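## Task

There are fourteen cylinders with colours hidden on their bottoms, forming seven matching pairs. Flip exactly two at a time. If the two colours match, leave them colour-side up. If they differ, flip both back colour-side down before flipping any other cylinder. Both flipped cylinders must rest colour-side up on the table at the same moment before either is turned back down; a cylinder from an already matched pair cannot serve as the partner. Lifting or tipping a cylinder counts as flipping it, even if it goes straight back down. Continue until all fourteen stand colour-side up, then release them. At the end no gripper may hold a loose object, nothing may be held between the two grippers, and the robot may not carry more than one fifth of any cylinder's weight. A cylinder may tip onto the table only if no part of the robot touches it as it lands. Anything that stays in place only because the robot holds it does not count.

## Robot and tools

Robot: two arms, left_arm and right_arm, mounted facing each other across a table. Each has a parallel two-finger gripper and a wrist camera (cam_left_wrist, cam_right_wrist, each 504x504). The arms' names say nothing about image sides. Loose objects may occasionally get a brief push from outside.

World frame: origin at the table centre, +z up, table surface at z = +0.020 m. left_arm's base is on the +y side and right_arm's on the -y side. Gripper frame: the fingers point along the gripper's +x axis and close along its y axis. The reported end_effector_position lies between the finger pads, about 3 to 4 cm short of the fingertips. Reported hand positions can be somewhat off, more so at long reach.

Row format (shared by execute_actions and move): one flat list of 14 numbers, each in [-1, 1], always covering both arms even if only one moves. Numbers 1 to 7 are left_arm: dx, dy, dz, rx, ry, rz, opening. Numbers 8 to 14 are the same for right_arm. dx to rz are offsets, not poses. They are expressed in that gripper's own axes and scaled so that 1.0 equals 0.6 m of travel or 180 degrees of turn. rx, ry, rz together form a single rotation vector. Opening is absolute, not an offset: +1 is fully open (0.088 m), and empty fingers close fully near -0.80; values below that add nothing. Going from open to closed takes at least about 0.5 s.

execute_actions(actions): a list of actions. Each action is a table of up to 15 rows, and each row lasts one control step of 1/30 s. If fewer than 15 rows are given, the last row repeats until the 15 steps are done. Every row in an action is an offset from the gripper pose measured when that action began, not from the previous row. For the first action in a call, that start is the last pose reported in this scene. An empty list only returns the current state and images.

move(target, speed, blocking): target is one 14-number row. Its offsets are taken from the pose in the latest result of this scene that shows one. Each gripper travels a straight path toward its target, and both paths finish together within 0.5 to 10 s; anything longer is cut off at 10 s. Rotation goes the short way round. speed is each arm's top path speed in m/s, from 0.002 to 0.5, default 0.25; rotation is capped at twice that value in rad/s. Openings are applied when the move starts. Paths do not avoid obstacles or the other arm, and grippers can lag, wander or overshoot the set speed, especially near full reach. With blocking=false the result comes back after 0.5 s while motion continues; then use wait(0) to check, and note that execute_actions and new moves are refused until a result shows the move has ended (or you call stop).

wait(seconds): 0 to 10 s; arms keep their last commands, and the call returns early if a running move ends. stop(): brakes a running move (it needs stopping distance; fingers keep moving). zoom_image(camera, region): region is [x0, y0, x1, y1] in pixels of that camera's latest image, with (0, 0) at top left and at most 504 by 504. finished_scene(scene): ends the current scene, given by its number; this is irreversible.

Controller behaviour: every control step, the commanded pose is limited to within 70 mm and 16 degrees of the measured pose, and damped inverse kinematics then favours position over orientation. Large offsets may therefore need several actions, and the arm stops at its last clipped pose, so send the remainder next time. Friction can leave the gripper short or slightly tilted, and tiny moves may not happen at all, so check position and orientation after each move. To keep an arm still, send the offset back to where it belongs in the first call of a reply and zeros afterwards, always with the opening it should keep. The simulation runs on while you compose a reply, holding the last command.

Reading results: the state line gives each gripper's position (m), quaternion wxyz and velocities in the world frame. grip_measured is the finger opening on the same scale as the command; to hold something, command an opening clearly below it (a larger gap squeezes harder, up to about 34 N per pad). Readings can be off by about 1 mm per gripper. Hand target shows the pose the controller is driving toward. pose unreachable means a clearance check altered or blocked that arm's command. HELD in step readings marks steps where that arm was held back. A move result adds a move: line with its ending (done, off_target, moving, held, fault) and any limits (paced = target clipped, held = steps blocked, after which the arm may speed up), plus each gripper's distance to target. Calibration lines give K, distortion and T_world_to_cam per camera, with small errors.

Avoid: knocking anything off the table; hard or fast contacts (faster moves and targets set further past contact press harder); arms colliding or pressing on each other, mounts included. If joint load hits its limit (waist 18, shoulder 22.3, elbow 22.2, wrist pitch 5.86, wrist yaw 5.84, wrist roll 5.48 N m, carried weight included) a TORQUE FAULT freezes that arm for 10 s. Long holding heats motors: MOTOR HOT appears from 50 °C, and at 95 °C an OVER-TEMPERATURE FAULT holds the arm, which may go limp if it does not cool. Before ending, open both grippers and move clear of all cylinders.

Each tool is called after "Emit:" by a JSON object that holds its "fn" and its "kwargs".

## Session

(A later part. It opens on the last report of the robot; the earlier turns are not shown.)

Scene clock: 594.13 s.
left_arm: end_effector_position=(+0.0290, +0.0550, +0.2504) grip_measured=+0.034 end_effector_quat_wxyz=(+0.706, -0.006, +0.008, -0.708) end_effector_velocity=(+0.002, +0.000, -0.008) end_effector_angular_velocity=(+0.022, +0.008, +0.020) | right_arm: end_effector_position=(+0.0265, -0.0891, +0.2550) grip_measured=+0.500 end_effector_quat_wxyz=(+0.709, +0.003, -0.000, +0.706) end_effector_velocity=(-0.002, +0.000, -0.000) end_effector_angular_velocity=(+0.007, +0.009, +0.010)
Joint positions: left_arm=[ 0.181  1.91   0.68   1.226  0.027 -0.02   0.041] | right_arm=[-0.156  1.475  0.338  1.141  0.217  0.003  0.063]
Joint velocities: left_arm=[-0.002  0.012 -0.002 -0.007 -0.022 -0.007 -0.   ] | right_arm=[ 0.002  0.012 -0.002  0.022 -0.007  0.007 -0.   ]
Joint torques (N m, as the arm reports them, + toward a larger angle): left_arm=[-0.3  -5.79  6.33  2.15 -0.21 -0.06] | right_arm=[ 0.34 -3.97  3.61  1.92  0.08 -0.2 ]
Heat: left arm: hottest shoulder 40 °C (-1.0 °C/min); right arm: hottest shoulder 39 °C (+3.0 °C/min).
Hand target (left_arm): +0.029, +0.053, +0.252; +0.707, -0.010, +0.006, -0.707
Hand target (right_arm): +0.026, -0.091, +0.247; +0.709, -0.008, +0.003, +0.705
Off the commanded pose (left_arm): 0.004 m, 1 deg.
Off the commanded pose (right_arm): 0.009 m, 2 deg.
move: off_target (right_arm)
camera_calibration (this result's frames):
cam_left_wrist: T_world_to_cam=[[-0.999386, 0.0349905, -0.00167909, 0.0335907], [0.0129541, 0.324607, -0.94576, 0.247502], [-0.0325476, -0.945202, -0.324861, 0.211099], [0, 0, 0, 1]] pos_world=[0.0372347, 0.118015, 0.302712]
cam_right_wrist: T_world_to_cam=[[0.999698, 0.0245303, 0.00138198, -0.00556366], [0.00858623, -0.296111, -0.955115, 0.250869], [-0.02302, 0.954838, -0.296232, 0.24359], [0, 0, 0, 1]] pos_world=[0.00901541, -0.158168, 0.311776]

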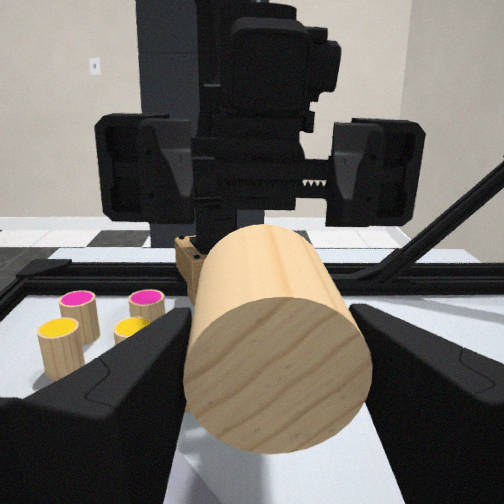

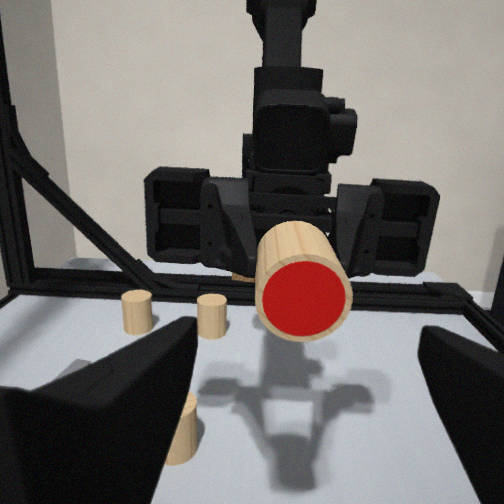

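Emit:
{"fn": "move", "kwargs": {"target": [0,0,0,0,0,0,-0.4,0.12,-0.004,-0.011,-0.005,0.001,0,0.5], "speed": 0.12}}

Emit:
{"fn": "execute_actions", "kwargs": {"actions": [[[0,0,0,0,0,0,-0.4,0,0,0,0,0,0,-0.4]],[[0,0,0,0,0,0,0.5,0,0,0,0,0,0,-0.4]]]}}

Emit:
{"fn": "move", "kwargs": {"target": [-0.07,0,0,0.007,0,0,0.5,0,0,0,0,0,0,-0.4], "speed": 0.2}}

Emit:
{"fn": "move", "kwargs": {"target": [-0.39,-0.122,-0.164,0,0.496,0,0.5,-0.417,0.182,-0.165,0,0.503,0,-0.4], "speed": 0.4}}

Scene clock: 598.90 s.
left_arm: end_effector_position=(+0.0290, +0.0550, +0.2500) grip_measured=+0.033 end_effector_quat_wxyz=(+0.706, -0.006, +0.008, -0.708) end_effector_velocity=(-0.000, +0.001, -0.001) end_effector_angular_velocity=(+0.007, +0.022, +0.005) | right_arm: end_effector_position=(+0.0288, -0.0203, +0.2506) grip_measured=+0.500 end_effector_quat_wxyz=(+0.709, +0.000, -0.004, +0.705) end_effector_velocity=(+0.002, +0.002, -0.005) end_effector_angular_velocity=(-0.022, -0.025, -0.000)
Joint positions: left_arm=[ 0.181  1.911  0.68   1.227  0.027 -0.02   0.041] | right_arm=[-0.214  1.741  0.591  1.156  0.159 -0.006  0.063]
Joint velocities: left_arm=[-0.002 -0.002 -0.002 -0.007 -0.007 -0.022 -0.   ] | right_arm=[-0.007  0.007  0.007 -0.022 -0.007 -0.022 -0.   ]
Joint torques (N m, as the arm reports them, + toward a larger angle): left_arm=[-0.06 -6.53  5.16  1.66  0.02  0.03] | right_arm=[-0.27 -5.43  6.36  1.62 -0.1  -0.17]
Heat: left arm: hottest shoulder 40 °C (-1.0 °C/min); right arm: hottest shoulder 38 °C (+2.0 °C/min).
Hand target (left_arm): +0.029, +0.055, +0.250; +0.706, -0.006, +0.008, -0.708
Hand target (right_arm): +0.029, -0.017, +0.249; +0.709, -0.004, -0.005, +0.706
Off the commanded pose (left_arm): 0.000 m, 0 deg.
Off the commanded pose (right_arm): 0.004 m, 0 deg.
move: done
camera_calibration (this result's frames):
cam_left_wrist: T_world_to_cam=[[-0.999386, 0.0349911, -0.00165646, 0.033587], [0.0129453, 0.324968, -0.945637, 0.247141], [-0.0325506, -0.945078, -0.325221, 0.211031], [0, 0, 0, 1]] pos_world=[0.0372363, 0.117952, 0.302393]
cam_right_wrist: T_world_to_cam=[[0.999658, 0.0240932, 0.0102147, -0.0117252], [0.016865, -0.29467, -0.95545, 0.266831], [-0.0200099, 0.955295, -0.294975, 0.176268], [0, 0, 0, 1]] pos_world=[0.0107482, -0.0894782, 0.307058]

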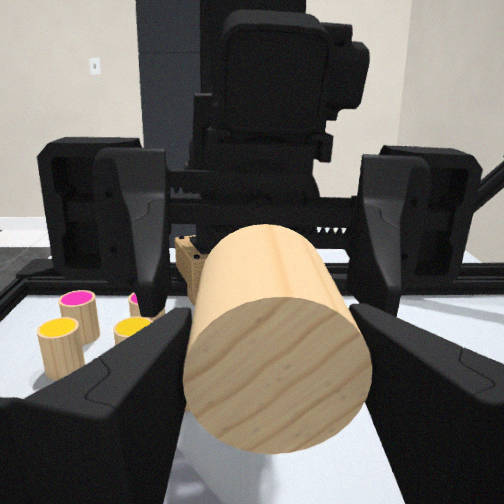

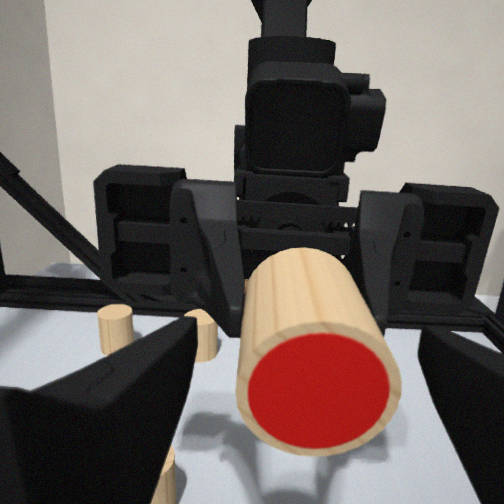

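Scene clock: 599.90 s.
left_arm: end_effector_position=(+0.0284, +0.0549, +0.2499) grip_measured=+0.492 end_effector_quat_wxyz=(+0.705, -0.005, +0.009, -0.709) end_effector_velocity=(+0.002, +0.001, -0.001) end_effector_angular_velocity=(+0.007, +0.022, +0.010) | right_arm: end_effector_position=(+0.0289, -0.0203, +0.2506) grip_measured=+0.025 end_effector_quat_wxyz=(+0.709, +0.000, -0.004, +0.705) end_effector_velocity=(+0.000, -0.001, -0.001) end_effector_angular_velocity=(-0.007, -0.008, +0.005)
Joint positions: left_arm=[ 0.18   1.912  0.68   1.227  0.028 -0.02   0.063] | right_arm=[-0.214  1.741  0.591  1.156  0.159 -0.006  0.04 ]
Joint velocities: left_arm=[ 0.002 -0.002 -0.002 -0.007 -0.007 -0.022  0.004] | right_arm=[-0.002 -0.002 -0.002 -0.007 -0.007 -0.007 -0.   ]
Joint torques (N m, as the arm reports them, + toward a larger angle): left_arm=[-0.07 -6.45  5.03  1.75  0.01 -0.02] | right_arm=[ 0.05 -7.01  5.03  1.84  0.    0.  ]
Heat: left arm: hottest shoulder 40 °C (-1.0 °C/min); right arm: hottest shoulder 38 °C (+2.0 °C/min).
Hand target (left_arm): +0.028, +0.055, +0.250; +0.705, -0.005, +0.009, -0.709
Hand target (right_arm): +0.029, -0.020, +0.251; +0.709, +0.000, -0.004, +0.705
Off the commanded pose (left_arm): 0.000 m, 0 deg.
Off the commanded pose (right_arm): 0.000 m, 0 deg.
Step readings (end_effector_position; steps 1 to 15: 1st action; 16 to 30: 2nd action):
0: left_arm (+0.0290, +0.0550, +0.2500) | right_arm (+0.0288, -0.0203, +0.2506)
1: left_arm (+0.0290, +0.0550, +0.2500) | right_arm (+0.0288, -0.0203, +0.2506)
2: left_arm (+0.0290, +0.0550, +0.2500) | right_arm (+0.0288, -0.0203, +0.2506)
4: left_arm (+0.0286, +0.0550, +0.2500) | right_arm (+0.0291, -0.0203, +0.2506)
8: left_arm (+0.0286, +0.0550, +0.2500) | right_arm (+0.0291, -0.0203, +0.2506)
15: left_arm (+0.0286, +0.0549, +0.2499) | right_arm (+0.0289, -0.0203, +0.2506)
16: left_arm (+0.0286, +0.0549, +0.2499) | right_arm (+0.0289, -0.0203, +0.2506)
17: left_arm (+0.0284, +0.0549, +0.2499) | right_arm (+0.0289, -0.0203, +0.2506)
19: left_arm (+0.0284, +0.0550, +0.2500) | right_arm (+0.0289, -0.0203, +0.2506)
23: left_arm (+0.0285, +0.0549, +0.2499) | right_arm (+0.0289, -0.0203, +0.2506)
30: end_effector_position above
camera_calibration (this result's frames):
cam_left_wrist: T_world_to_cam=[[-0.999318, 0.0368979, -0.00163041, 0.0328286], [0.0135538, 0.325303, -0.945513, 0.24693], [-0.034357, -0.94489, -0.325581, 0.211065], [0, 0, 0, 1]] pos_world=[0.0367109, 0.117895, 0.302248]
cam_right_wrist: T_world_to_cam=[[0.999667, 0.0237119, 0.0102147, -0.0118992], [0.0167525, -0.294676, -0.95545, 0.266836], [-0.0196455, 0.955303, -0.294975, 0.176245], [0, 0, 0, 1]] pos_world=[0.0108875, -0.0894547, 0.307058]

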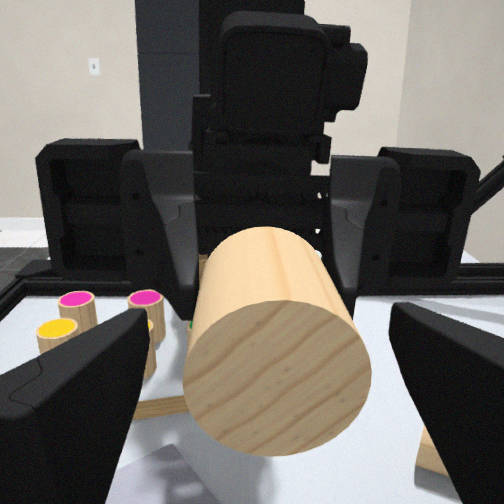

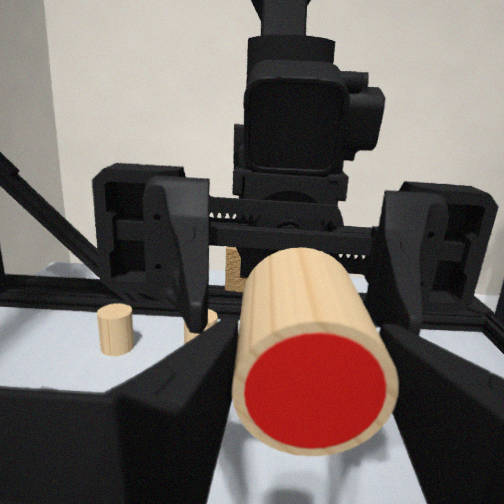

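Scene clock: 600.73 s.
left_arm: end_effector_position=(+0.0278, +0.0949, +0.2469) grip_measured=+0.500 end_effector_quat_wxyz=(+0.706, +0.004, +0.005, -0.708) end_effector_velocity=(+0.002, +0.003, -0.003) end_effector_angular_velocity=(+0.012, +0.007, +0.020) | right_arm: end_effector_position=(+0.0289, -0.0203, +0.2506) grip_measured=+0.025 end_effector_quat_wxyz=(+0.709, +0.000, -0.004, +0.705) end_effector_velocity=(-0.002, -0.001, +0.001) end_effector_angular_velocity=(-0.002, +0.007, +0.020)
Joint positions: left_arm=[ 0.181  1.81   0.513  1.284  0.028 -0.001  0.063] | right_arm=[-0.214  1.741  0.591  1.156  0.159 -0.006  0.04 ]
Joint velocities: left_arm=[-0.002 -0.007 -0.012 -0.007 -0.022 -0.007 -0.   ] | right_arm=[-0.002 -0.007 -0.002 -0.007 -0.022  0.007 -0.   ]
Joint torques (N m, as the arm reports them, + toward a larger angle): left_arm=[ 0.2  -6.64  4.05  2.03  0.11  0.13] | right_arm=[ 0.04 -7.    5.01  1.84  0.01 -0.01]
Heat: left arm: hottest shoulder 40 °C (-1.0 °C/min); right arm: hottest shoulder 39 °C (+3.0 °C/min).
Hand target (left_arm): +0.028, +0.097, +0.250; +0.706, +0.002, +0.001, -0.709
Hand target (right_arm): +0.029, -0.020, +0.251; +0.709, +0.000, -0.004, +0.705
Off the commanded pose (left_arm): 0.004 m, 1 deg.
Off the commanded pose (right_arm): 0.000 m, 0 deg.
move: done
camera_calibration (this result's frames):
cam_left_wrist: T_world_to_cam=[[-0.999149, 0.0363893, -0.0194014, 0.0351767], [0.0304436, 0.333523, -0.94225, 0.229091], [-0.027817, -0.94204, -0.334347, 0.249563], [0, 0, 0, 1]] pos_world=[0.0351145, 0.157411, 0.299984]
cam_right_wrist: T_world_to_cam=[[0.999667, 0.0237119, 0.0102147, -0.0118992], [0.0167525, -0.294676, -0.95545, 0.266836], [-0.0196455, 0.955303, -0.294975, 0.176245], [0, 0, 0, 1]] pos_world=[0.0108875, -0.0894547, 0.307058]

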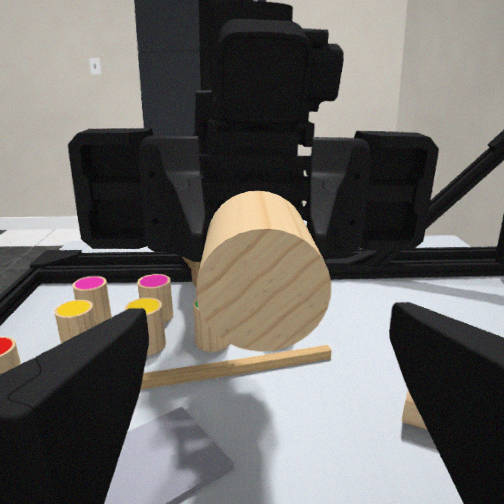

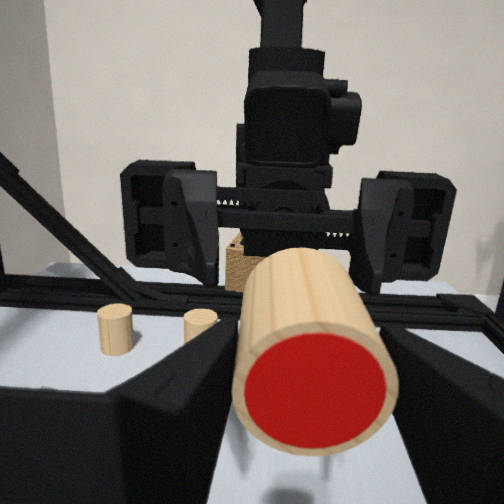

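Scene clock: 603.23 s.
left_arm: end_effector_position=(-0.0440, +0.3311, +0.1503) grip_measured=+0.500 end_effector_quat_wxyz=(+0.500, +0.499, +0.502, -0.500) end_effector_velocity=(-0.000, +0.004, +0.000) end_effector_angular_velocity=(+0.023, -0.000, -0.010) | right_arm: end_effector_position=(-0.0776, -0.2701, +0.1480) grip_measured=+0.025 end_effector_quat_wxyz=(+0.505, -0.501, +0.499, +0.494) end_effector_velocity=(+0.003, -0.005, -0.001) end_effector_angular_velocity=(-0.025, -0.011, -0.010)
Joint positions: left_arm=[-0.177  1.379  0.715 -0.907  0.003 -0.336  0.063] | right_arm=[ 0.32   1.503  0.917 -0.994  0.009  0.697  0.04 ]
Joint velocities: left_arm=[-0.002  0.002  0.002 -0.022  0.007  0.007 -0.   ] | right_arm=[-0.002  0.002 -0.002 -0.022 -0.007  0.007 -0.   ]
Joint torques (N m, as the arm reports them, + toward a larger angle): left_arm=[-0.29 -2.82  6.81  0.04  0.15 -0.07] | right_arm=[ 0.36 -4.17  6.52 -0.12 -0.07  0.2 ]
Heat: left arm: hottest shoulder 40 °C (-2.0 °C/min); right arm: hottest shoulder 38 °C (+1.0 °C/min).
Hand target (left_arm): -0.046, +0.330, +0.152; +0.498, +0.497, +0.504, -0.501
Hand target (right_arm): -0.080, -0.269, +0.149; +0.505, -0.501, +0.502, +0.493
Off the commanded pose (left_arm): 0.002 m, 0 deg.
Off the commanded pose (right_arm): 0.004 m, 1 deg.
move: done
camera_calibration (this result's frames):
cam_left_wrist: T_world_to_cam=[[-0.999194, 0.018681, 0.0355247, -0.0494193], [0.0291431, 0.946255, 0.322104, -0.331512], [-0.0275983, 0.32288, -0.946037, 0.110884], [0, 0, 0, 1]] pos_world=[-0.036658, 0.278816, 0.213438]
cam_right_wrist: T_world_to_cam=[[0.999862, -0.00363495, -0.0162265, 0.0981043], [0.00142317, -0.953529, 0.301298, -0.268159], [-0.0165676, -0.30128, -0.953392, 0.140786], [0, 0, 0, 1]] pos_world=[-0.0953766, -0.212925, 0.216612]

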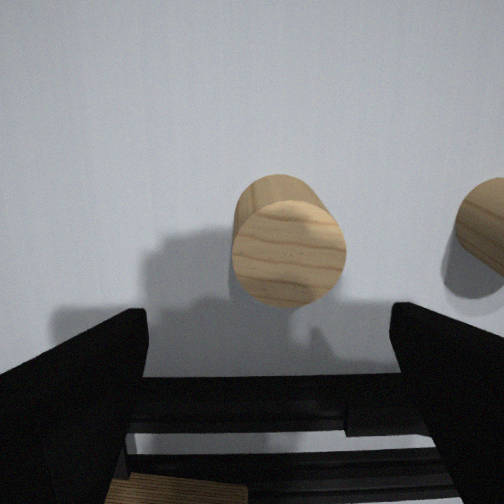

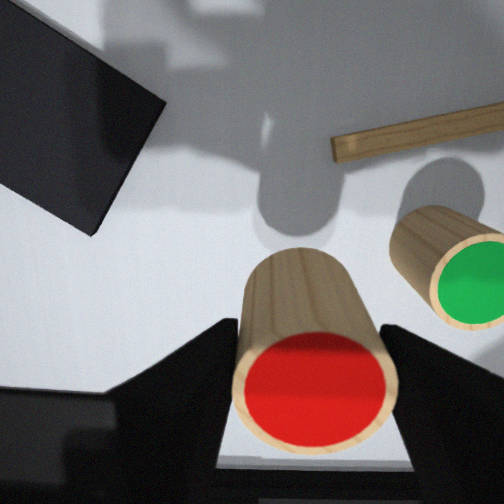

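Emit:
{"fn": "move", "kwargs": {"target": [0.114,-0.016,0.004,0,0,0,0.5,0.108,0.013,-0.01,0,0,0,-0.4], "speed": 0.07}}

Scene clock: 606.63 s.
left_arm: end_effector_position=(-0.0536, +0.3268, +0.0843) grip_measured=+0.500 end_effector_quat_wxyz=(+0.500, +0.496, +0.501, -0.503) end_effector_velocity=(-0.001, +0.002, -0.002) end_effector_angular_velocity=(+0.005, +0.006, +0.019) | right_arm: end_effector_position=(-0.0858, -0.2735, +0.0892) grip_measured=+0.025 end_effector_quat_wxyz=(+0.504, -0.498, +0.498, +0.500) end_effector_velocity=(+0.001, -0.002, +0.001) end_effector_angular_velocity=(-0.007, +0.004, +0.020)
Joint positions: left_arm=[-0.213  1.583  0.578 -0.558  0.004 -0.372  0.063] | right_arm=[ 0.354  1.618  0.768 -0.717  0.009  0.728  0.04 ]
Joint velocities: left_arm=[-0.002  0.002 -0.007  0.007  0.007 -0.022 -0.   ] | right_arm=[-0.002 -0.007 -0.002 -0.007 -0.007 -0.022 -0.   ]
Joint torques (N m, as the arm reports them, + toward a larger angle): left_arm=[-0.41 -3.18  3.96  0.5  -0.06 -0.07] | right_arm=[ 0.43 -4.16  3.14  1.18  0.04  0.19]
Heat: left arm: hottest shoulder 39 °C (-3.0 °C/min); right arm: hottest shoulder 38 °C (+1.0 °C/min).
Hand target (left_arm): -0.053, +0.329, +0.082; +0.499, +0.499, +0.502, -0.500
Hand target (right_arm): -0.084, -0.276, +0.083; +0.505, -0.501, +0.499, +0.494
Off the commanded pose (left_arm): 0.003 m, 0 deg.
Off the commanded pose (right_arm): 0.007 m, 1 deg.
move: done
camera_calibration (this result's frames):
cam_left_wrist: T_world_to_cam=[[-0.999053, 0.0200937, 0.0385882, -0.0572598], [0.0312506, 0.948521, 0.315168, -0.305957], [-0.0302689, 0.316075, -0.948251, 0.0518199], [0, 0, 0, 1]] pos_world=[-0.0460757, 0.274978, 0.147776]
cam_right_wrist: T_world_to_cam=[[0.999679, 0.000378097, -0.0253511, 0.107186], [0.00776796, -0.956371, 0.292053, -0.253091], [-0.0241346, -0.292156, -0.956066, 0.0857034], [0, 0, 0, 1]] pos_world=[-0.103117, -0.217051, 0.158572]

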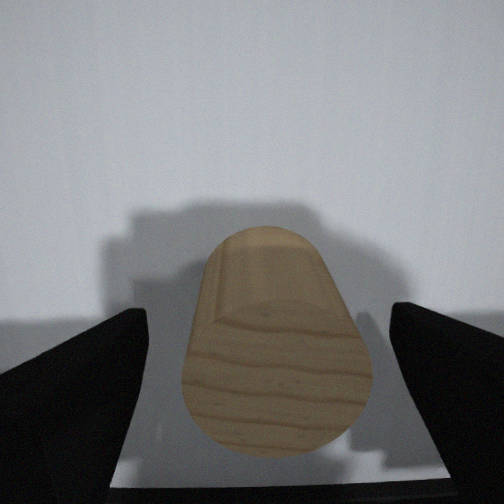

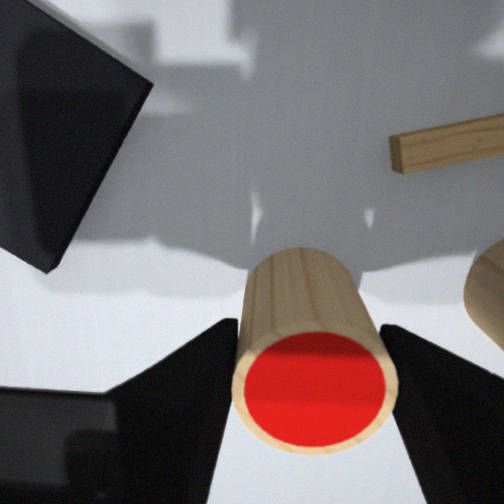

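Emit:
{"fn": "execute_actions", "kwargs": {"actions": [[[0,0,0,0,0,0,0.5,0,0,0,0,0,0,0.5]],[[0,0,0,0,0,0,0.5,0,0,0,0,0,0,0.5]],[[0,0,0,0,0,0,-0.4,0,0,0,0,0,0,0.5]]]}}

Emit:
{"fn": "move", "kwargs": {"target": [-0.16,0,0,0,0,0,-0.4,-0.105,0,0,0,0,0,0.5], "speed": 0.3}}

Emit:
{"fn": "move", "kwargs": {"target": [-0.128,0.133,0.462,0,-0.503,0,-0.4,-0.16,-0.188,0.305,0,-0.496,0,0.5], "speed": 0.4}}

Scene clock: 611.00 s.
left_arm: end_effector_position=(-0.0535, +0.3270, +0.0841) grip_measured=+0.034 end_effector_quat_wxyz=(+0.500, +0.497, +0.500, -0.502) end_effector_velocity=(-0.001, +0.003, -0.000) end_effector_angular_velocity=(+0.010, +0.004, +0.005) | right_arm: end_effector_position=(-0.0860, -0.2733, +0.0892) grip_measured=+0.500 end_effector_quat_wxyz=(+0.505, -0.497, +0.498, +0.501) end_effector_velocity=(+0.001, -0.002, +0.000) end_effector_angular_velocity=(-0.010, +0.001, +0.005)
Joint positions: left_arm=[-0.214  1.583  0.577 -0.558  0.003 -0.372  0.041] | right_arm=[ 0.355  1.618  0.768 -0.714  0.009  0.728  0.063]
Joint velocities: left_arm=[-0.002 -0.002 -0.002 -0.007  0.007 -0.007 -0.   ] | right_arm=[-0.002 -0.002 -0.002 -0.007 -0.007 -0.007 -0.   ]
Joint torques (N m, as the arm reports them, + toward a larger angle): left_arm=[-0.03 -3.85  4.6   0.33  0.01 -0.01] | right_arm=[ 0.07 -5.67  4.67  0.13  0.03 -0.02]
Heat: left arm: hottest shoulder 39 °C (-3.0 °C/min); right arm: hottest shoulder 38 °C (+1.0 °C/min).
Hand target (left_arm): -0.054, +0.327, +0.084; +0.500, +0.496, +0.501, -0.503
Hand target (right_arm): -0.086, -0.273, +0.089; +0.505, -0.497, +0.498, +0.501
Off the commanded pose (left_arm): 0.000 m, 0 deg.
Off the commanded pose (right_arm): 0.000 m, 0 deg.
Step readings (end_effector_position; steps 1 to 15: 1st action; 16 to 30: 2nd action; 31 to 45: 3rd action):
0: left_arm (-0.0536, +0.3268, +0.0841) | right_arm (-0.0861, -0.2732, +0.0892)
1: left_arm (-0.0536, +0.3268, +0.0841) | right_arm (-0.0861, -0.2732, +0.0892)
2: left_arm (-0.0536, +0.3268, +0.0841) | right_arm (-0.0861, -0.2732, +0.0892)
4: left_arm (-0.0536, +0.3268, +0.0841) | right_arm (-0.0862, -0.2731, +0.0891)
8: left_arm (-0.0536, +0.3268, +0.0841) | right_arm (-0.0862, -0.2731, +0.0892)
15: left_arm (-0.0536, +0.3268, +0.0841) | right_arm (-0.0860, -0.2733, +0.0892)
16: left_arm (-0.0536, +0.3268, +0.0841) | right_arm (-0.0860, -0.2733, +0.0892)
17: left_arm (-0.0536, +0.3268, +0.0841) | right_arm (-0.0860, -0.2733, +0.0892)
19: left_arm (-0.0536, +0.3268, +0.0841) | right_arm (-0.0860, -0.2733, +0.0892)
23: left_arm (-0.0536, +0.3268, +0.0841) | right_arm (-0.0860, -0.2733, +0.0892)
30: left_arm (-0.0536, +0.3268, +0.0841) | right_arm (-0.0860, -0.2733, +0.0892)
31: left_arm (-0.0536, +0.3268, +0.0841) | right_arm (-0.0860, -0.2733, +0.0892)
32: left_arm (-0.0536, +0.3268, +0.0841) | right_arm (-0.0860, -0.2733, +0.0892)
34: left_arm (-0.0536, +0.3269, +0.0841) | right_arm (-0.0860, -0.2733, +0.0892)
38: left_arm (-0.0535, +0.3270, +0.0841) | right_arm (-0.0860, -0.2733, +0.0892)
45: end_effector_position above
camera_calibration (this result's frames):
cam_left_wrist: T_world_to_cam=[[-0.999091, 0.0200712, 0.0376129, -0.0570739], [0.0309345, 0.948384, 0.315613, -0.306036], [-0.0293367, 0.31649, -0.948142, 0.0514819], [0, 0, 0, 1]] pos_world=[-0.0460447, 0.275092, 0.147548]
cam_right_wrist: T_world_to_cam=[[0.99966, 0.000805378, -0.0260435, 0.107652], [0.00833122, -0.956931, 0.290195, -0.25279], [-0.0246881, -0.290314, -0.956613, 0.0861947], [0, 0, 0, 1]] pos_world=[-0.103381, -0.216966, 0.158617]

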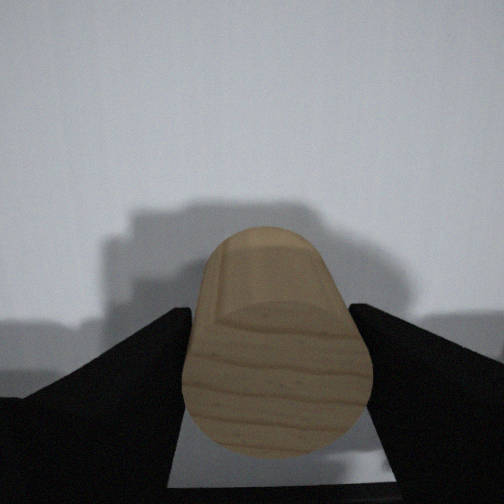

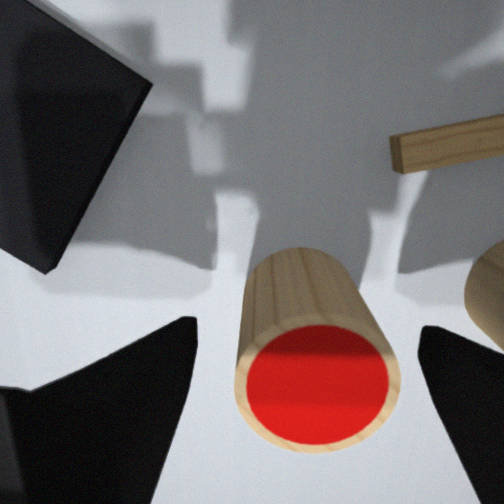

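Scene clock: 611.93 s.
left_arm: end_effector_position=(-0.0524, +0.3297, +0.1752) grip_measured=+0.033 end_effector_quat_wxyz=(+0.498, +0.502, +0.503, -0.497) end_effector_velocity=(+0.002, +0.003, +0.002) end_effector_angular_velocity=(+0.009, -0.011, +0.005) | right_arm: end_effector_position=(-0.0838, -0.2759, +0.1475) grip_measured=+0.500 end_effector_quat_wxyz=(+0.504, -0.503, +0.498, +0.495) end_effector_velocity=(+0.002, -0.003, +0.001) end_effector_angular_velocity=(-0.018, -0.006, -0.010)
Joint positions: left_arm=[-0.214  1.365  0.81  -1.025  0.003 -0.372  0.041] | right_arm=[ 0.355  1.504  0.916 -0.994  0.009  0.728  0.063]
Joint velocities: left_arm=[-0.002 -0.007  0.002 -0.022 -0.007 -0.007  0.   ] | right_arm=[-0.002 -0.002  0.002 -0.022 -0.007  0.007 -0.   ]
Joint torques (N m, as the arm reports them, + toward a larger angle): left_arm=[-0.27 -4.29  6.95  0.02 -0.04 -0.02] | right_arm=[ 0.26 -6.21  6.61 -0.09  0.03  0.06]
Heat: left arm: hottest shoulder 39 °C (-3.0 °C/min); right arm: hottest shoulder 38 °C (+1.0 °C/min).
Hand target (left_arm): -0.054, +0.327, +0.180; +0.500, +0.497, +0.500, -0.502
Hand target (right_arm): -0.086, -0.274, +0.152; +0.504, -0.497, +0.498, +0.501
Off the commanded pose (left_arm): 0.005 m, 1 deg.
Off the commanded pose (right_arm): 0.006 m, 1 deg.
move: done
camera_calibration (this result's frames):
cam_left_wrist: T_world_to_cam=[[-0.999302, 0.0195278, 0.0318506, -0.0583031], [0.028971, 0.943328, 0.330595, -0.338531], [-0.0235897, 0.331287, -0.943235, 0.131621], [0, 0, 0, 1]] pos_world=[-0.0453499, 0.27688, 0.237923]
cam_right_wrist: T_world_to_cam=[[0.999892, 0.000543325, -0.0146903, 0.105189], [0.00496306, -0.953118, 0.302559, -0.273228], [-0.0138372, -0.302599, -0.953018, 0.138275], [0, 0, 0, 1]] pos_world=[-0.101908, -0.218634, 0.215992]

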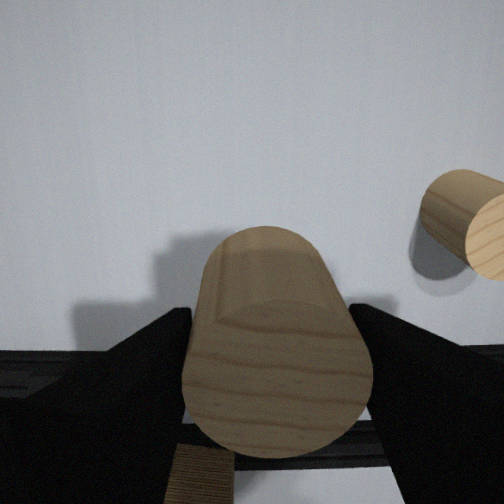

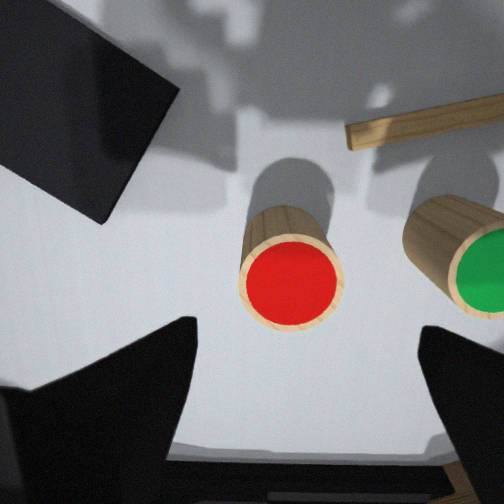

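Scene clock: 614.57 s.
left_arm: end_effector_position=(+0.0266, +0.0551, +0.2488) grip_measured=+0.033 end_effector_quat_wxyz=(+0.706, +0.005, +0.001, -0.708) end_effector_velocity=(+0.002, +0.000, -0.006) end_effector_angular_velocity=(+0.017, +0.008, +0.010) | right_arm: end_effector_position=(+0.0260, -0.0911, +0.2530) grip_measured=+0.500 end_effector_quat_wxyz=(+0.706, +0.003, -0.001, +0.708) end_effector_velocity=(+0.001, +0.001, -0.004) end_effector_angular_velocity=(-0.007, -0.024, -0.000)
Joint positions: left_arm=[0.173 1.912 0.679 1.225 0.018 0.007 0.041] | right_arm=[-0.156  1.478  0.327  1.156  0.21   0.001  0.063]
Joint velocities: left_arm=[ 0.002  0.007 -0.002 -0.007 -0.007 -0.007 -0.   ] | right_arm=[-0.007  0.012 -0.002  0.007 -0.007 -0.022 -0.   ]
Joint torques (N m, as the arm reports them, + toward a larger angle): left_arm=[ 0.3  -5.76  6.19  2.1   0.18  0.08] | right_arm=[-0.19 -3.82  3.49  2.02 -0.12 -0.19]
Heat: left arm: hottest shoulder 39 °C (-3.0 °C/min); right arm: hottest shoulder 37 °C (+0.0 °C/min).
Hand target (left_arm): +0.027, +0.053, +0.251; +0.705, +0.002, -0.004, -0.709
Hand target (right_arm): +0.027, -0.093, +0.245; +0.706, -0.008, +0.002, +0.708
Off the commanded pose (left_arm): 0.003 m, 1 deg.
Off the commanded pose (right_arm): 0.009 m, 2 deg.
move: off_target (right_arm)
camera_calibration (this result's frames):
cam_left_wrist: T_world_to_cam=[[-0.99902, 0.0344424, -0.0278031, 0.0377021], [0.0375912, 0.32853, -0.943745, 0.244618], [-0.0233707, -0.943865, -0.329502, 0.211444], [0, 0, 0, 1]] pos_world=[0.0334112, 0.117911, 0.301577]
cam_right_wrist: T_world_to_cam=[[0.999514, 0.0310018, 0.00318221, -0.00491486], [0.0122016, -0.295327, -0.955318, 0.248376], [-0.0286768, 0.954893, -0.295562, 0.244878], [0, 0, 0, 1]] pos_world=[0.00890419, -0.160328, 0.30967]

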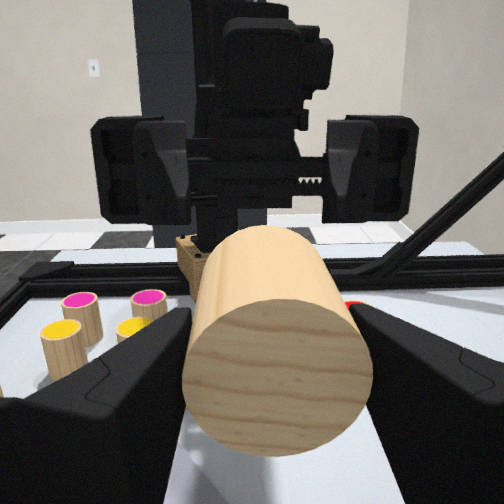

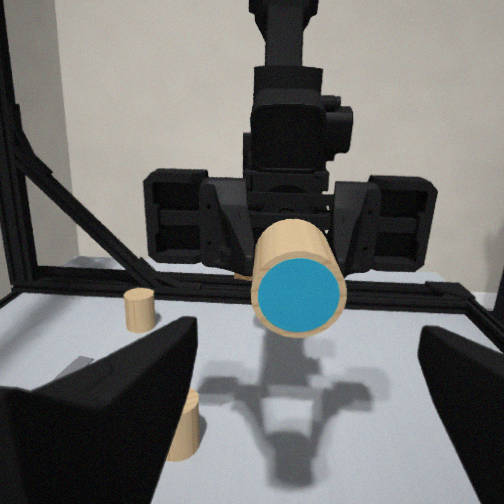

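Emit:
{"fn": "move", "kwargs": {"target": [0,0,0,0,0,0,-0.4,0.1235,-0.003,-0.012,-0.004,0.001,0,0.5], "speed": 0.12}}

Emit:
{"fn": "execute_actions", "kwargs": {"actions": [[[0,0,0,0,0,0,-0.4,0,0,0,0,0,0,-0.4]],[[0,0,0,0,0,0,0.5,0,0,0,0,0,0,-0.4]]]}}

Emit:
{"fn": "move", "kwargs": {"target": [-0.07,0,0,0,0,0,0.5,0,0,0,0,0,0,-0.4], "speed": 0.2}}

Emit:
{"fn": "move", "kwargs": {"target": [-0.038,-0.143,-0.158,0,0.495,0,0.5,-0.195,0.004,-0.163,0,0.503,0,-0.4], "speed": 0.4}}

Scene clock: 619.30 s.
left_arm: end_effector_position=(+0.0268, +0.0550, +0.2486) grip_measured=+0.033 end_effector_quat_wxyz=(+0.706, +0.005, +0.001, -0.708) end_effector_velocity=(-0.000, +0.001, +0.001) end_effector_angular_velocity=(+0.002, -0.007, +0.005) | right_arm: end_effector_position=(+0.0273, -0.0202, +0.2480) grip_measured=+0.500 end_effector_quat_wxyz=(+0.707, +0.001, -0.004, +0.708) end_effector_velocity=(-0.000, +0.002, -0.005) end_effector_angular_velocity=(-0.022, +0.004, +0.015)
Joint positions: left_arm=[0.174 1.914 0.68  1.226 0.019 0.007 0.041] | right_arm=[-0.212  1.752  0.588  1.171  0.154 -0.005  0.063]
Joint velocities: left_arm=[-0.002 -0.007 -0.002 -0.007 -0.007  0.007 -0.   ] | right_arm=[-0.007  0.007  0.007 -0.022 -0.022  0.007 -0.   ]
Joint torques (N m, as the arm reports them, + toward a larger angle): left_arm=[-0.01 -6.54  5.01  1.71 -0.02  0.04] | right_arm=[-0.2  -5.74  6.32  1.63 -0.15 -0.18]
Heat: left arm: hottest shoulder 39 °C (-3.0 °C/min); right arm: hottest shoulder 37 °C (+0.0 °C/min).
Hand target (left_arm): +0.027, +0.055, +0.249; +0.706, +0.005, +0.001, -0.708
Hand target (right_arm): +0.028, -0.017, +0.246; +0.706, -0.003, -0.005, +0.708
Off the commanded pose (left_arm): 0.000 m, 0 deg.
Off the commanded pose (right_arm): 0.004 m, 0 deg.
move: done
camera_calibration (this result's frames):
cam_left_wrist: T_world_to_cam=[[-0.99902, 0.0344424, -0.0278001, 0.0378215], [0.0375884, 0.32853, -0.943745, 0.244459], [-0.0233717, -0.943865, -0.329502, 0.211264], [0, 0, 0, 1]] pos_world=[0.0335332, 0.11779, 0.30137]
cam_right_wrist: T_world_to_cam=[[0.999492, 0.0305755, 0.00900558, -0.00983469], [0.0175996, -0.293831, -0.955695, 0.264522], [-0.0265747, 0.955368, -0.29422, 0.175411], [0, 0, 0, 1]] pos_world=[0.00983574, -0.0895571, 0.3045]

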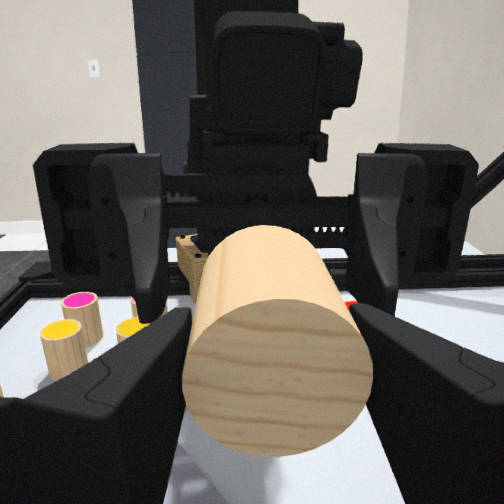

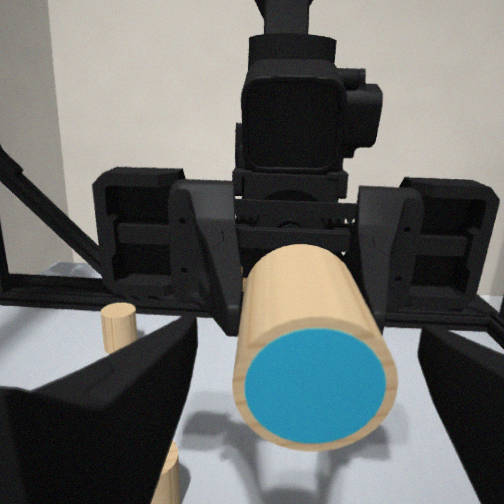

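Scene clock: 620.30 s.
left_arm: end_effector_position=(+0.0266, +0.0550, +0.2486) grip_measured=+0.493 end_effector_quat_wxyz=(+0.706, +0.005, +0.001, -0.708) end_effector_velocity=(+0.004, +0.002, -0.003) end_effector_angular_velocity=(+0.012, +0.007, +0.024) | right_arm: end_effector_position=(+0.0273, -0.0202, +0.2482) grip_measured=+0.025 end_effector_quat_wxyz=(+0.707, +0.001, -0.004, +0.708) end_effector_velocity=(-0.002, -0.002, -0.004) end_effector_angular_velocity=(-0.022, -0.011, +0.010)
Joint positions: left_arm=[0.173 1.914 0.68  1.226 0.018 0.007 0.063] | right_arm=[-0.212  1.752  0.588  1.171  0.154 -0.004  0.04 ]
Joint velocities: left_arm=[ 0.002 -0.002 -0.007 -0.007 -0.022 -0.007  0.003] | right_arm=[ 0.002 -0.007 -0.007 -0.022 -0.007 -0.007 -0.001]
Joint torques (N m, as the arm reports them, + toward a larger angle): left_arm=[-0.1  -6.42  5.17  1.73  0.03 -0.01] | right_arm=[ 0.03 -7.    4.93  1.85  0.01 -0.01]
Heat: left arm: hottest shoulder 39 °C (-2.0 °C/min); right arm: hottest shoulder 37 °C (+0.0 °C/min).
Hand target (left_arm): +0.027, +0.055, +0.249; +0.706, +0.005, +0.001, -0.708
Hand target (right_arm): +0.027, -0.020, +0.248; +0.707, +0.001, -0.004, +0.708
Off the commanded pose (left_arm): 0.000 m, 0 deg.
Off the commanded pose (right_arm): 0.000 m, 0 deg.
Step readings (end_effector_position; steps 1 to 15: 1st action; 16 to 30: 2nd action):
0: left_arm (+0.0268, +0.0550, +0.2486) | right_arm (+0.0273, -0.0202, +0.2480)
1: left_arm (+0.0268, +0.0550, +0.2486) | right_arm (+0.0273, -0.0202, +0.2480)
2: left_arm (+0.0268, +0.0550, +0.2486) | right_arm (+0.0274, -0.0202, +0.2482)
4: left_arm (+0.0268, +0.0550, +0.2486) | right_arm (+0.0273, -0.0202, +0.2482)
8: left_arm (+0.0266, +0.0550, +0.2486) | right_arm (+0.0273, -0.0202, +0.2482)
15: left_arm (+0.0266, +0.0550, +0.2486) | right_arm (+0.0273, -0.0202, +0.2482)
16: left_arm (+0.0266, +0.0550, +0.2486) | right_arm (+0.0273, -0.0202, +0.2482)
17: left_arm (+0.0266, +0.0550, +0.2486) | right_arm (+0.0273, -0.0202, +0.2482)
19: left_arm (+0.0266, +0.0550, +0.2486) | right_arm (+0.0273, -0.0202, +0.2482)
23: left_arm (+0.0266, +0.0550, +0.2486) | right_arm (+0.0273, -0.0202, +0.2482)
30: end_effector_position above
camera_calibration (this result's frames):
cam_left_wrist: T_world_to_cam=[[-0.99902, 0.0344424, -0.0278031, 0.0377026], [0.0375912, 0.32853, -0.943745, 0.244464], [-0.0233707, -0.943865, -0.329502, 0.211259], [0, 0, 0, 1]] pos_world=[0.0334132, 0.117788, 0.30137]
cam_right_wrist: T_world_to_cam=[[0.999496, 0.0305748, 0.00857663, -0.0097201], [0.0171792, -0.293471, -0.955814, 0.264726], [-0.0267069, 0.955479, -0.293849, 0.175294], [0, 0, 0, 1]] pos_world=[0.00984898, -0.0895031, 0.304622]

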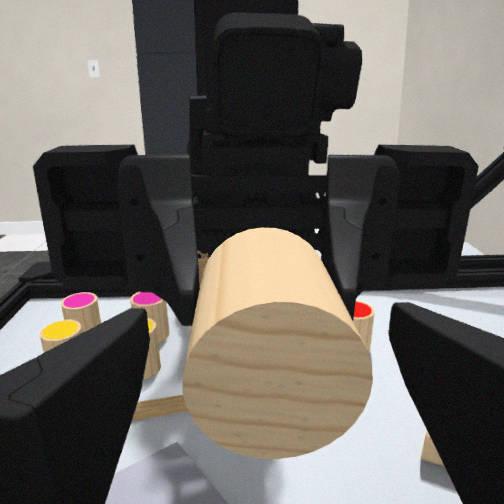

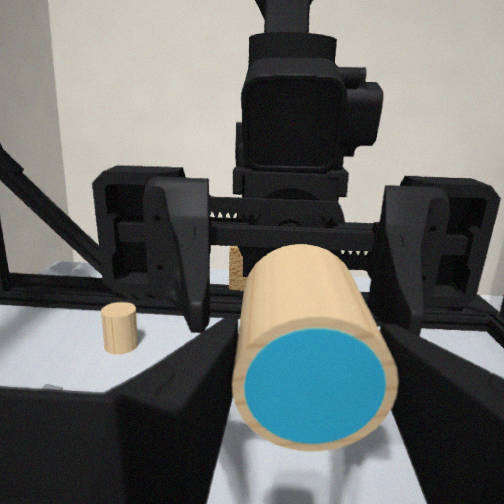

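Scene clock: 621.13 s.
left_arm: end_effector_position=(+0.0260, +0.0950, +0.2458) grip_measured=+0.500 end_effector_quat_wxyz=(+0.706, +0.008, +0.004, -0.708) end_effector_velocity=(-0.000, +0.004, -0.001) end_effector_angular_velocity=(+0.007, +0.007, +0.005) | right_arm: end_effector_position=(+0.0273, -0.0202, +0.2482) grip_measured=+0.025 end_effector_quat_wxyz=(+0.707, +0.001, -0.004, +0.708) end_effector_velocity=(+0.000, -0.000, -0.004) end_effector_angular_velocity=(-0.012, +0.005, +0.005)
Joint positions: left_arm=[0.173 1.812 0.512 1.283 0.018 0.007 0.063] | right_arm=[-0.212  1.752  0.588  1.171  0.154 -0.004  0.04 ]
Joint velocities: left_arm=[-0.002 -0.017 -0.017 -0.007 -0.007 -0.007  0.   ] | right_arm=[-0.002  0.002 -0.002 -0.007 -0.007  0.007 -0.   ]
Joint torques (N m, as the arm reports them, + toward a larger angle): left_arm=[ 0.08 -6.7   4.26  2.02  0.06  0.01] | right_arm=[ 0.08 -7.    4.98  1.84  0.   -0.01]
Heat: left arm: hottest shoulder 39 °C (-2.0 °C/min); right arm: hottest shoulder 37 °C (-1.0 °C/min).
Hand target (left_arm): +0.026, +0.097, +0.249; +0.706, +0.005, +0.000, -0.708
Hand target (right_arm): +0.027, -0.020, +0.248; +0.707, +0.001, -0.004, +0.708
Off the commanded pose (left_arm): 0.004 m, 1 deg.
Off the commanded pose (right_arm): 0.000 m, 0 deg.
move: done
camera_calibration (this result's frames):
cam_left_wrist: T_world_to_cam=[[-0.999024, 0.0346844, -0.0273565, 0.0354608], [0.037456, 0.336796, -0.940832, 0.227214], [-0.0234186, -0.940938, -0.337767, 0.249833], [0, 0, 0, 1]] pos_world=[0.0327664, 0.157323, 0.299126]
cam_right_wrist: T_world_to_cam=[[0.999496, 0.0305748, 0.00857663, -0.0097201], [0.0171792, -0.293471, -0.955814, 0.264726], [-0.0267069, 0.955479, -0.293849, 0.175294], [0, 0, 0, 1]] pos_world=[0.00984898, -0.0895031, 0.304622]

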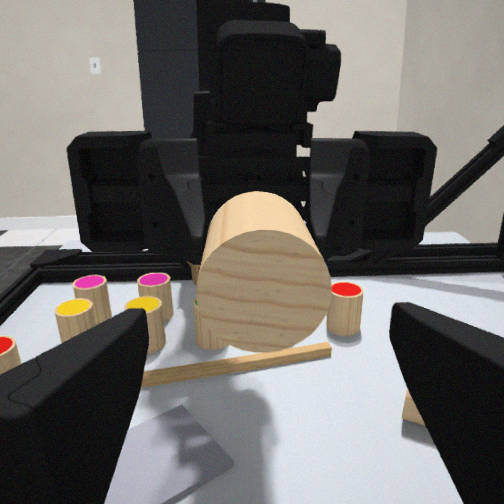

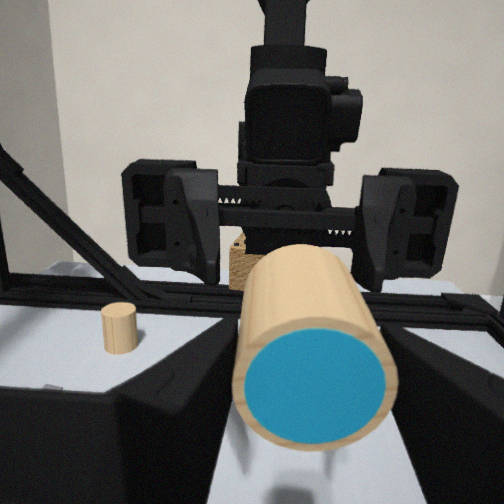

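Scene clock: 623.63 s.
left_arm: end_effector_position=(-0.0572, +0.1197, +0.1511) grip_measured=+0.500 end_effector_quat_wxyz=(+0.503, +0.500, +0.499, -0.499) end_effector_velocity=(+0.002, +0.000, +0.004) end_effector_angular_velocity=(+0.015, -0.011, -0.005) | right_arm: end_effector_position=(+0.0263, -0.1384, +0.1502) grip_measured=+0.025 end_effector_quat_wxyz=(+0.504, -0.503, +0.495, +0.497) end_effector_velocity=(-0.001, +0.002, +0.002) end_effector_angular_velocity=(+0.001, +0.008, +0.005)
Joint positions: left_arm=[-0.04   2.145  1.642 -1.066 -0.006 -0.201  0.063] | right_arm=[-0.217  1.797  1.246 -1.019  0.016  0.15   0.04 ]
Joint velocities: left_arm=[ 0.002  0.007  0.027 -0.037 -0.007  0.007 -0.   ] | right_arm=[-0.002  0.002  0.012 -0.007 -0.007 -0.007 -0.   ]
Joint torques (N m, as the arm reports them, + toward a larger angle): left_arm=[-0.25 -7.47  6.75  0.03  0.16 -0.09] | right_arm=[-0.19 -6.47  6.73 -0.07 -0.1   0.11]
Heat: left arm: hottest shoulder 39 °C (-2.0 °C/min); right arm: hottest shoulder 37 °C (-2.0 °C/min).
Hand target (left_arm): -0.059, +0.119, +0.150; +0.501, +0.499, +0.502, -0.498
Hand target (right_arm): +0.026, -0.136, +0.149; +0.504, -0.502, +0.499, +0.495
Off the commanded pose (left_arm): 0.002 m, 0 deg.
Off the commanded pose (right_arm): 0.002 m, 1 deg.
move: done
camera_calibration (this result's frames):
cam_left_wrist: T_world_to_cam=[[-0.999471, 0.01805, 0.0270451, -0.0573761], [0.0257225, 0.947712, 0.318088, -0.131083], [-0.0198895, 0.318616, -0.947675, 0.180712], [0, 0, 0, 1]] pos_world=[-0.0503797, 0.0676869, 0.214504]
cam_right_wrist: T_world_to_cam=[[0.999885, 0.00670527, -0.0135846, -0.0041886], [0.0104415, -0.95473, 0.29729, -0.143133], [-0.0109762, -0.297398, -0.95469, 0.18488], [0, 0, 0, 1]] pos_world=[0.00771193, -0.081642, 0.218999]

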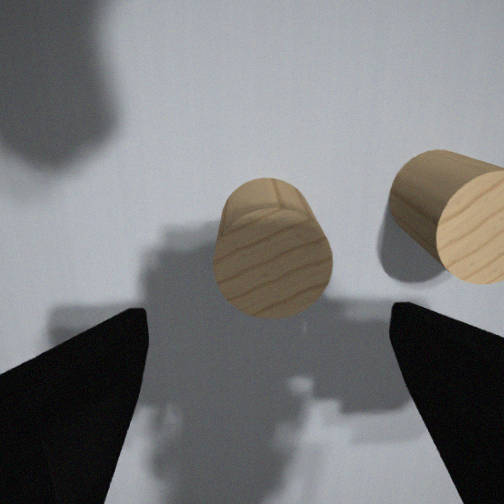

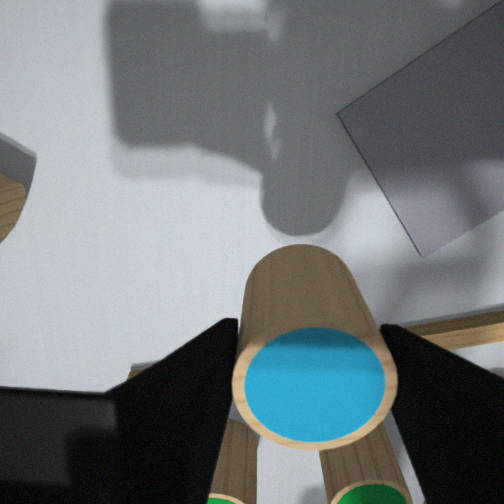

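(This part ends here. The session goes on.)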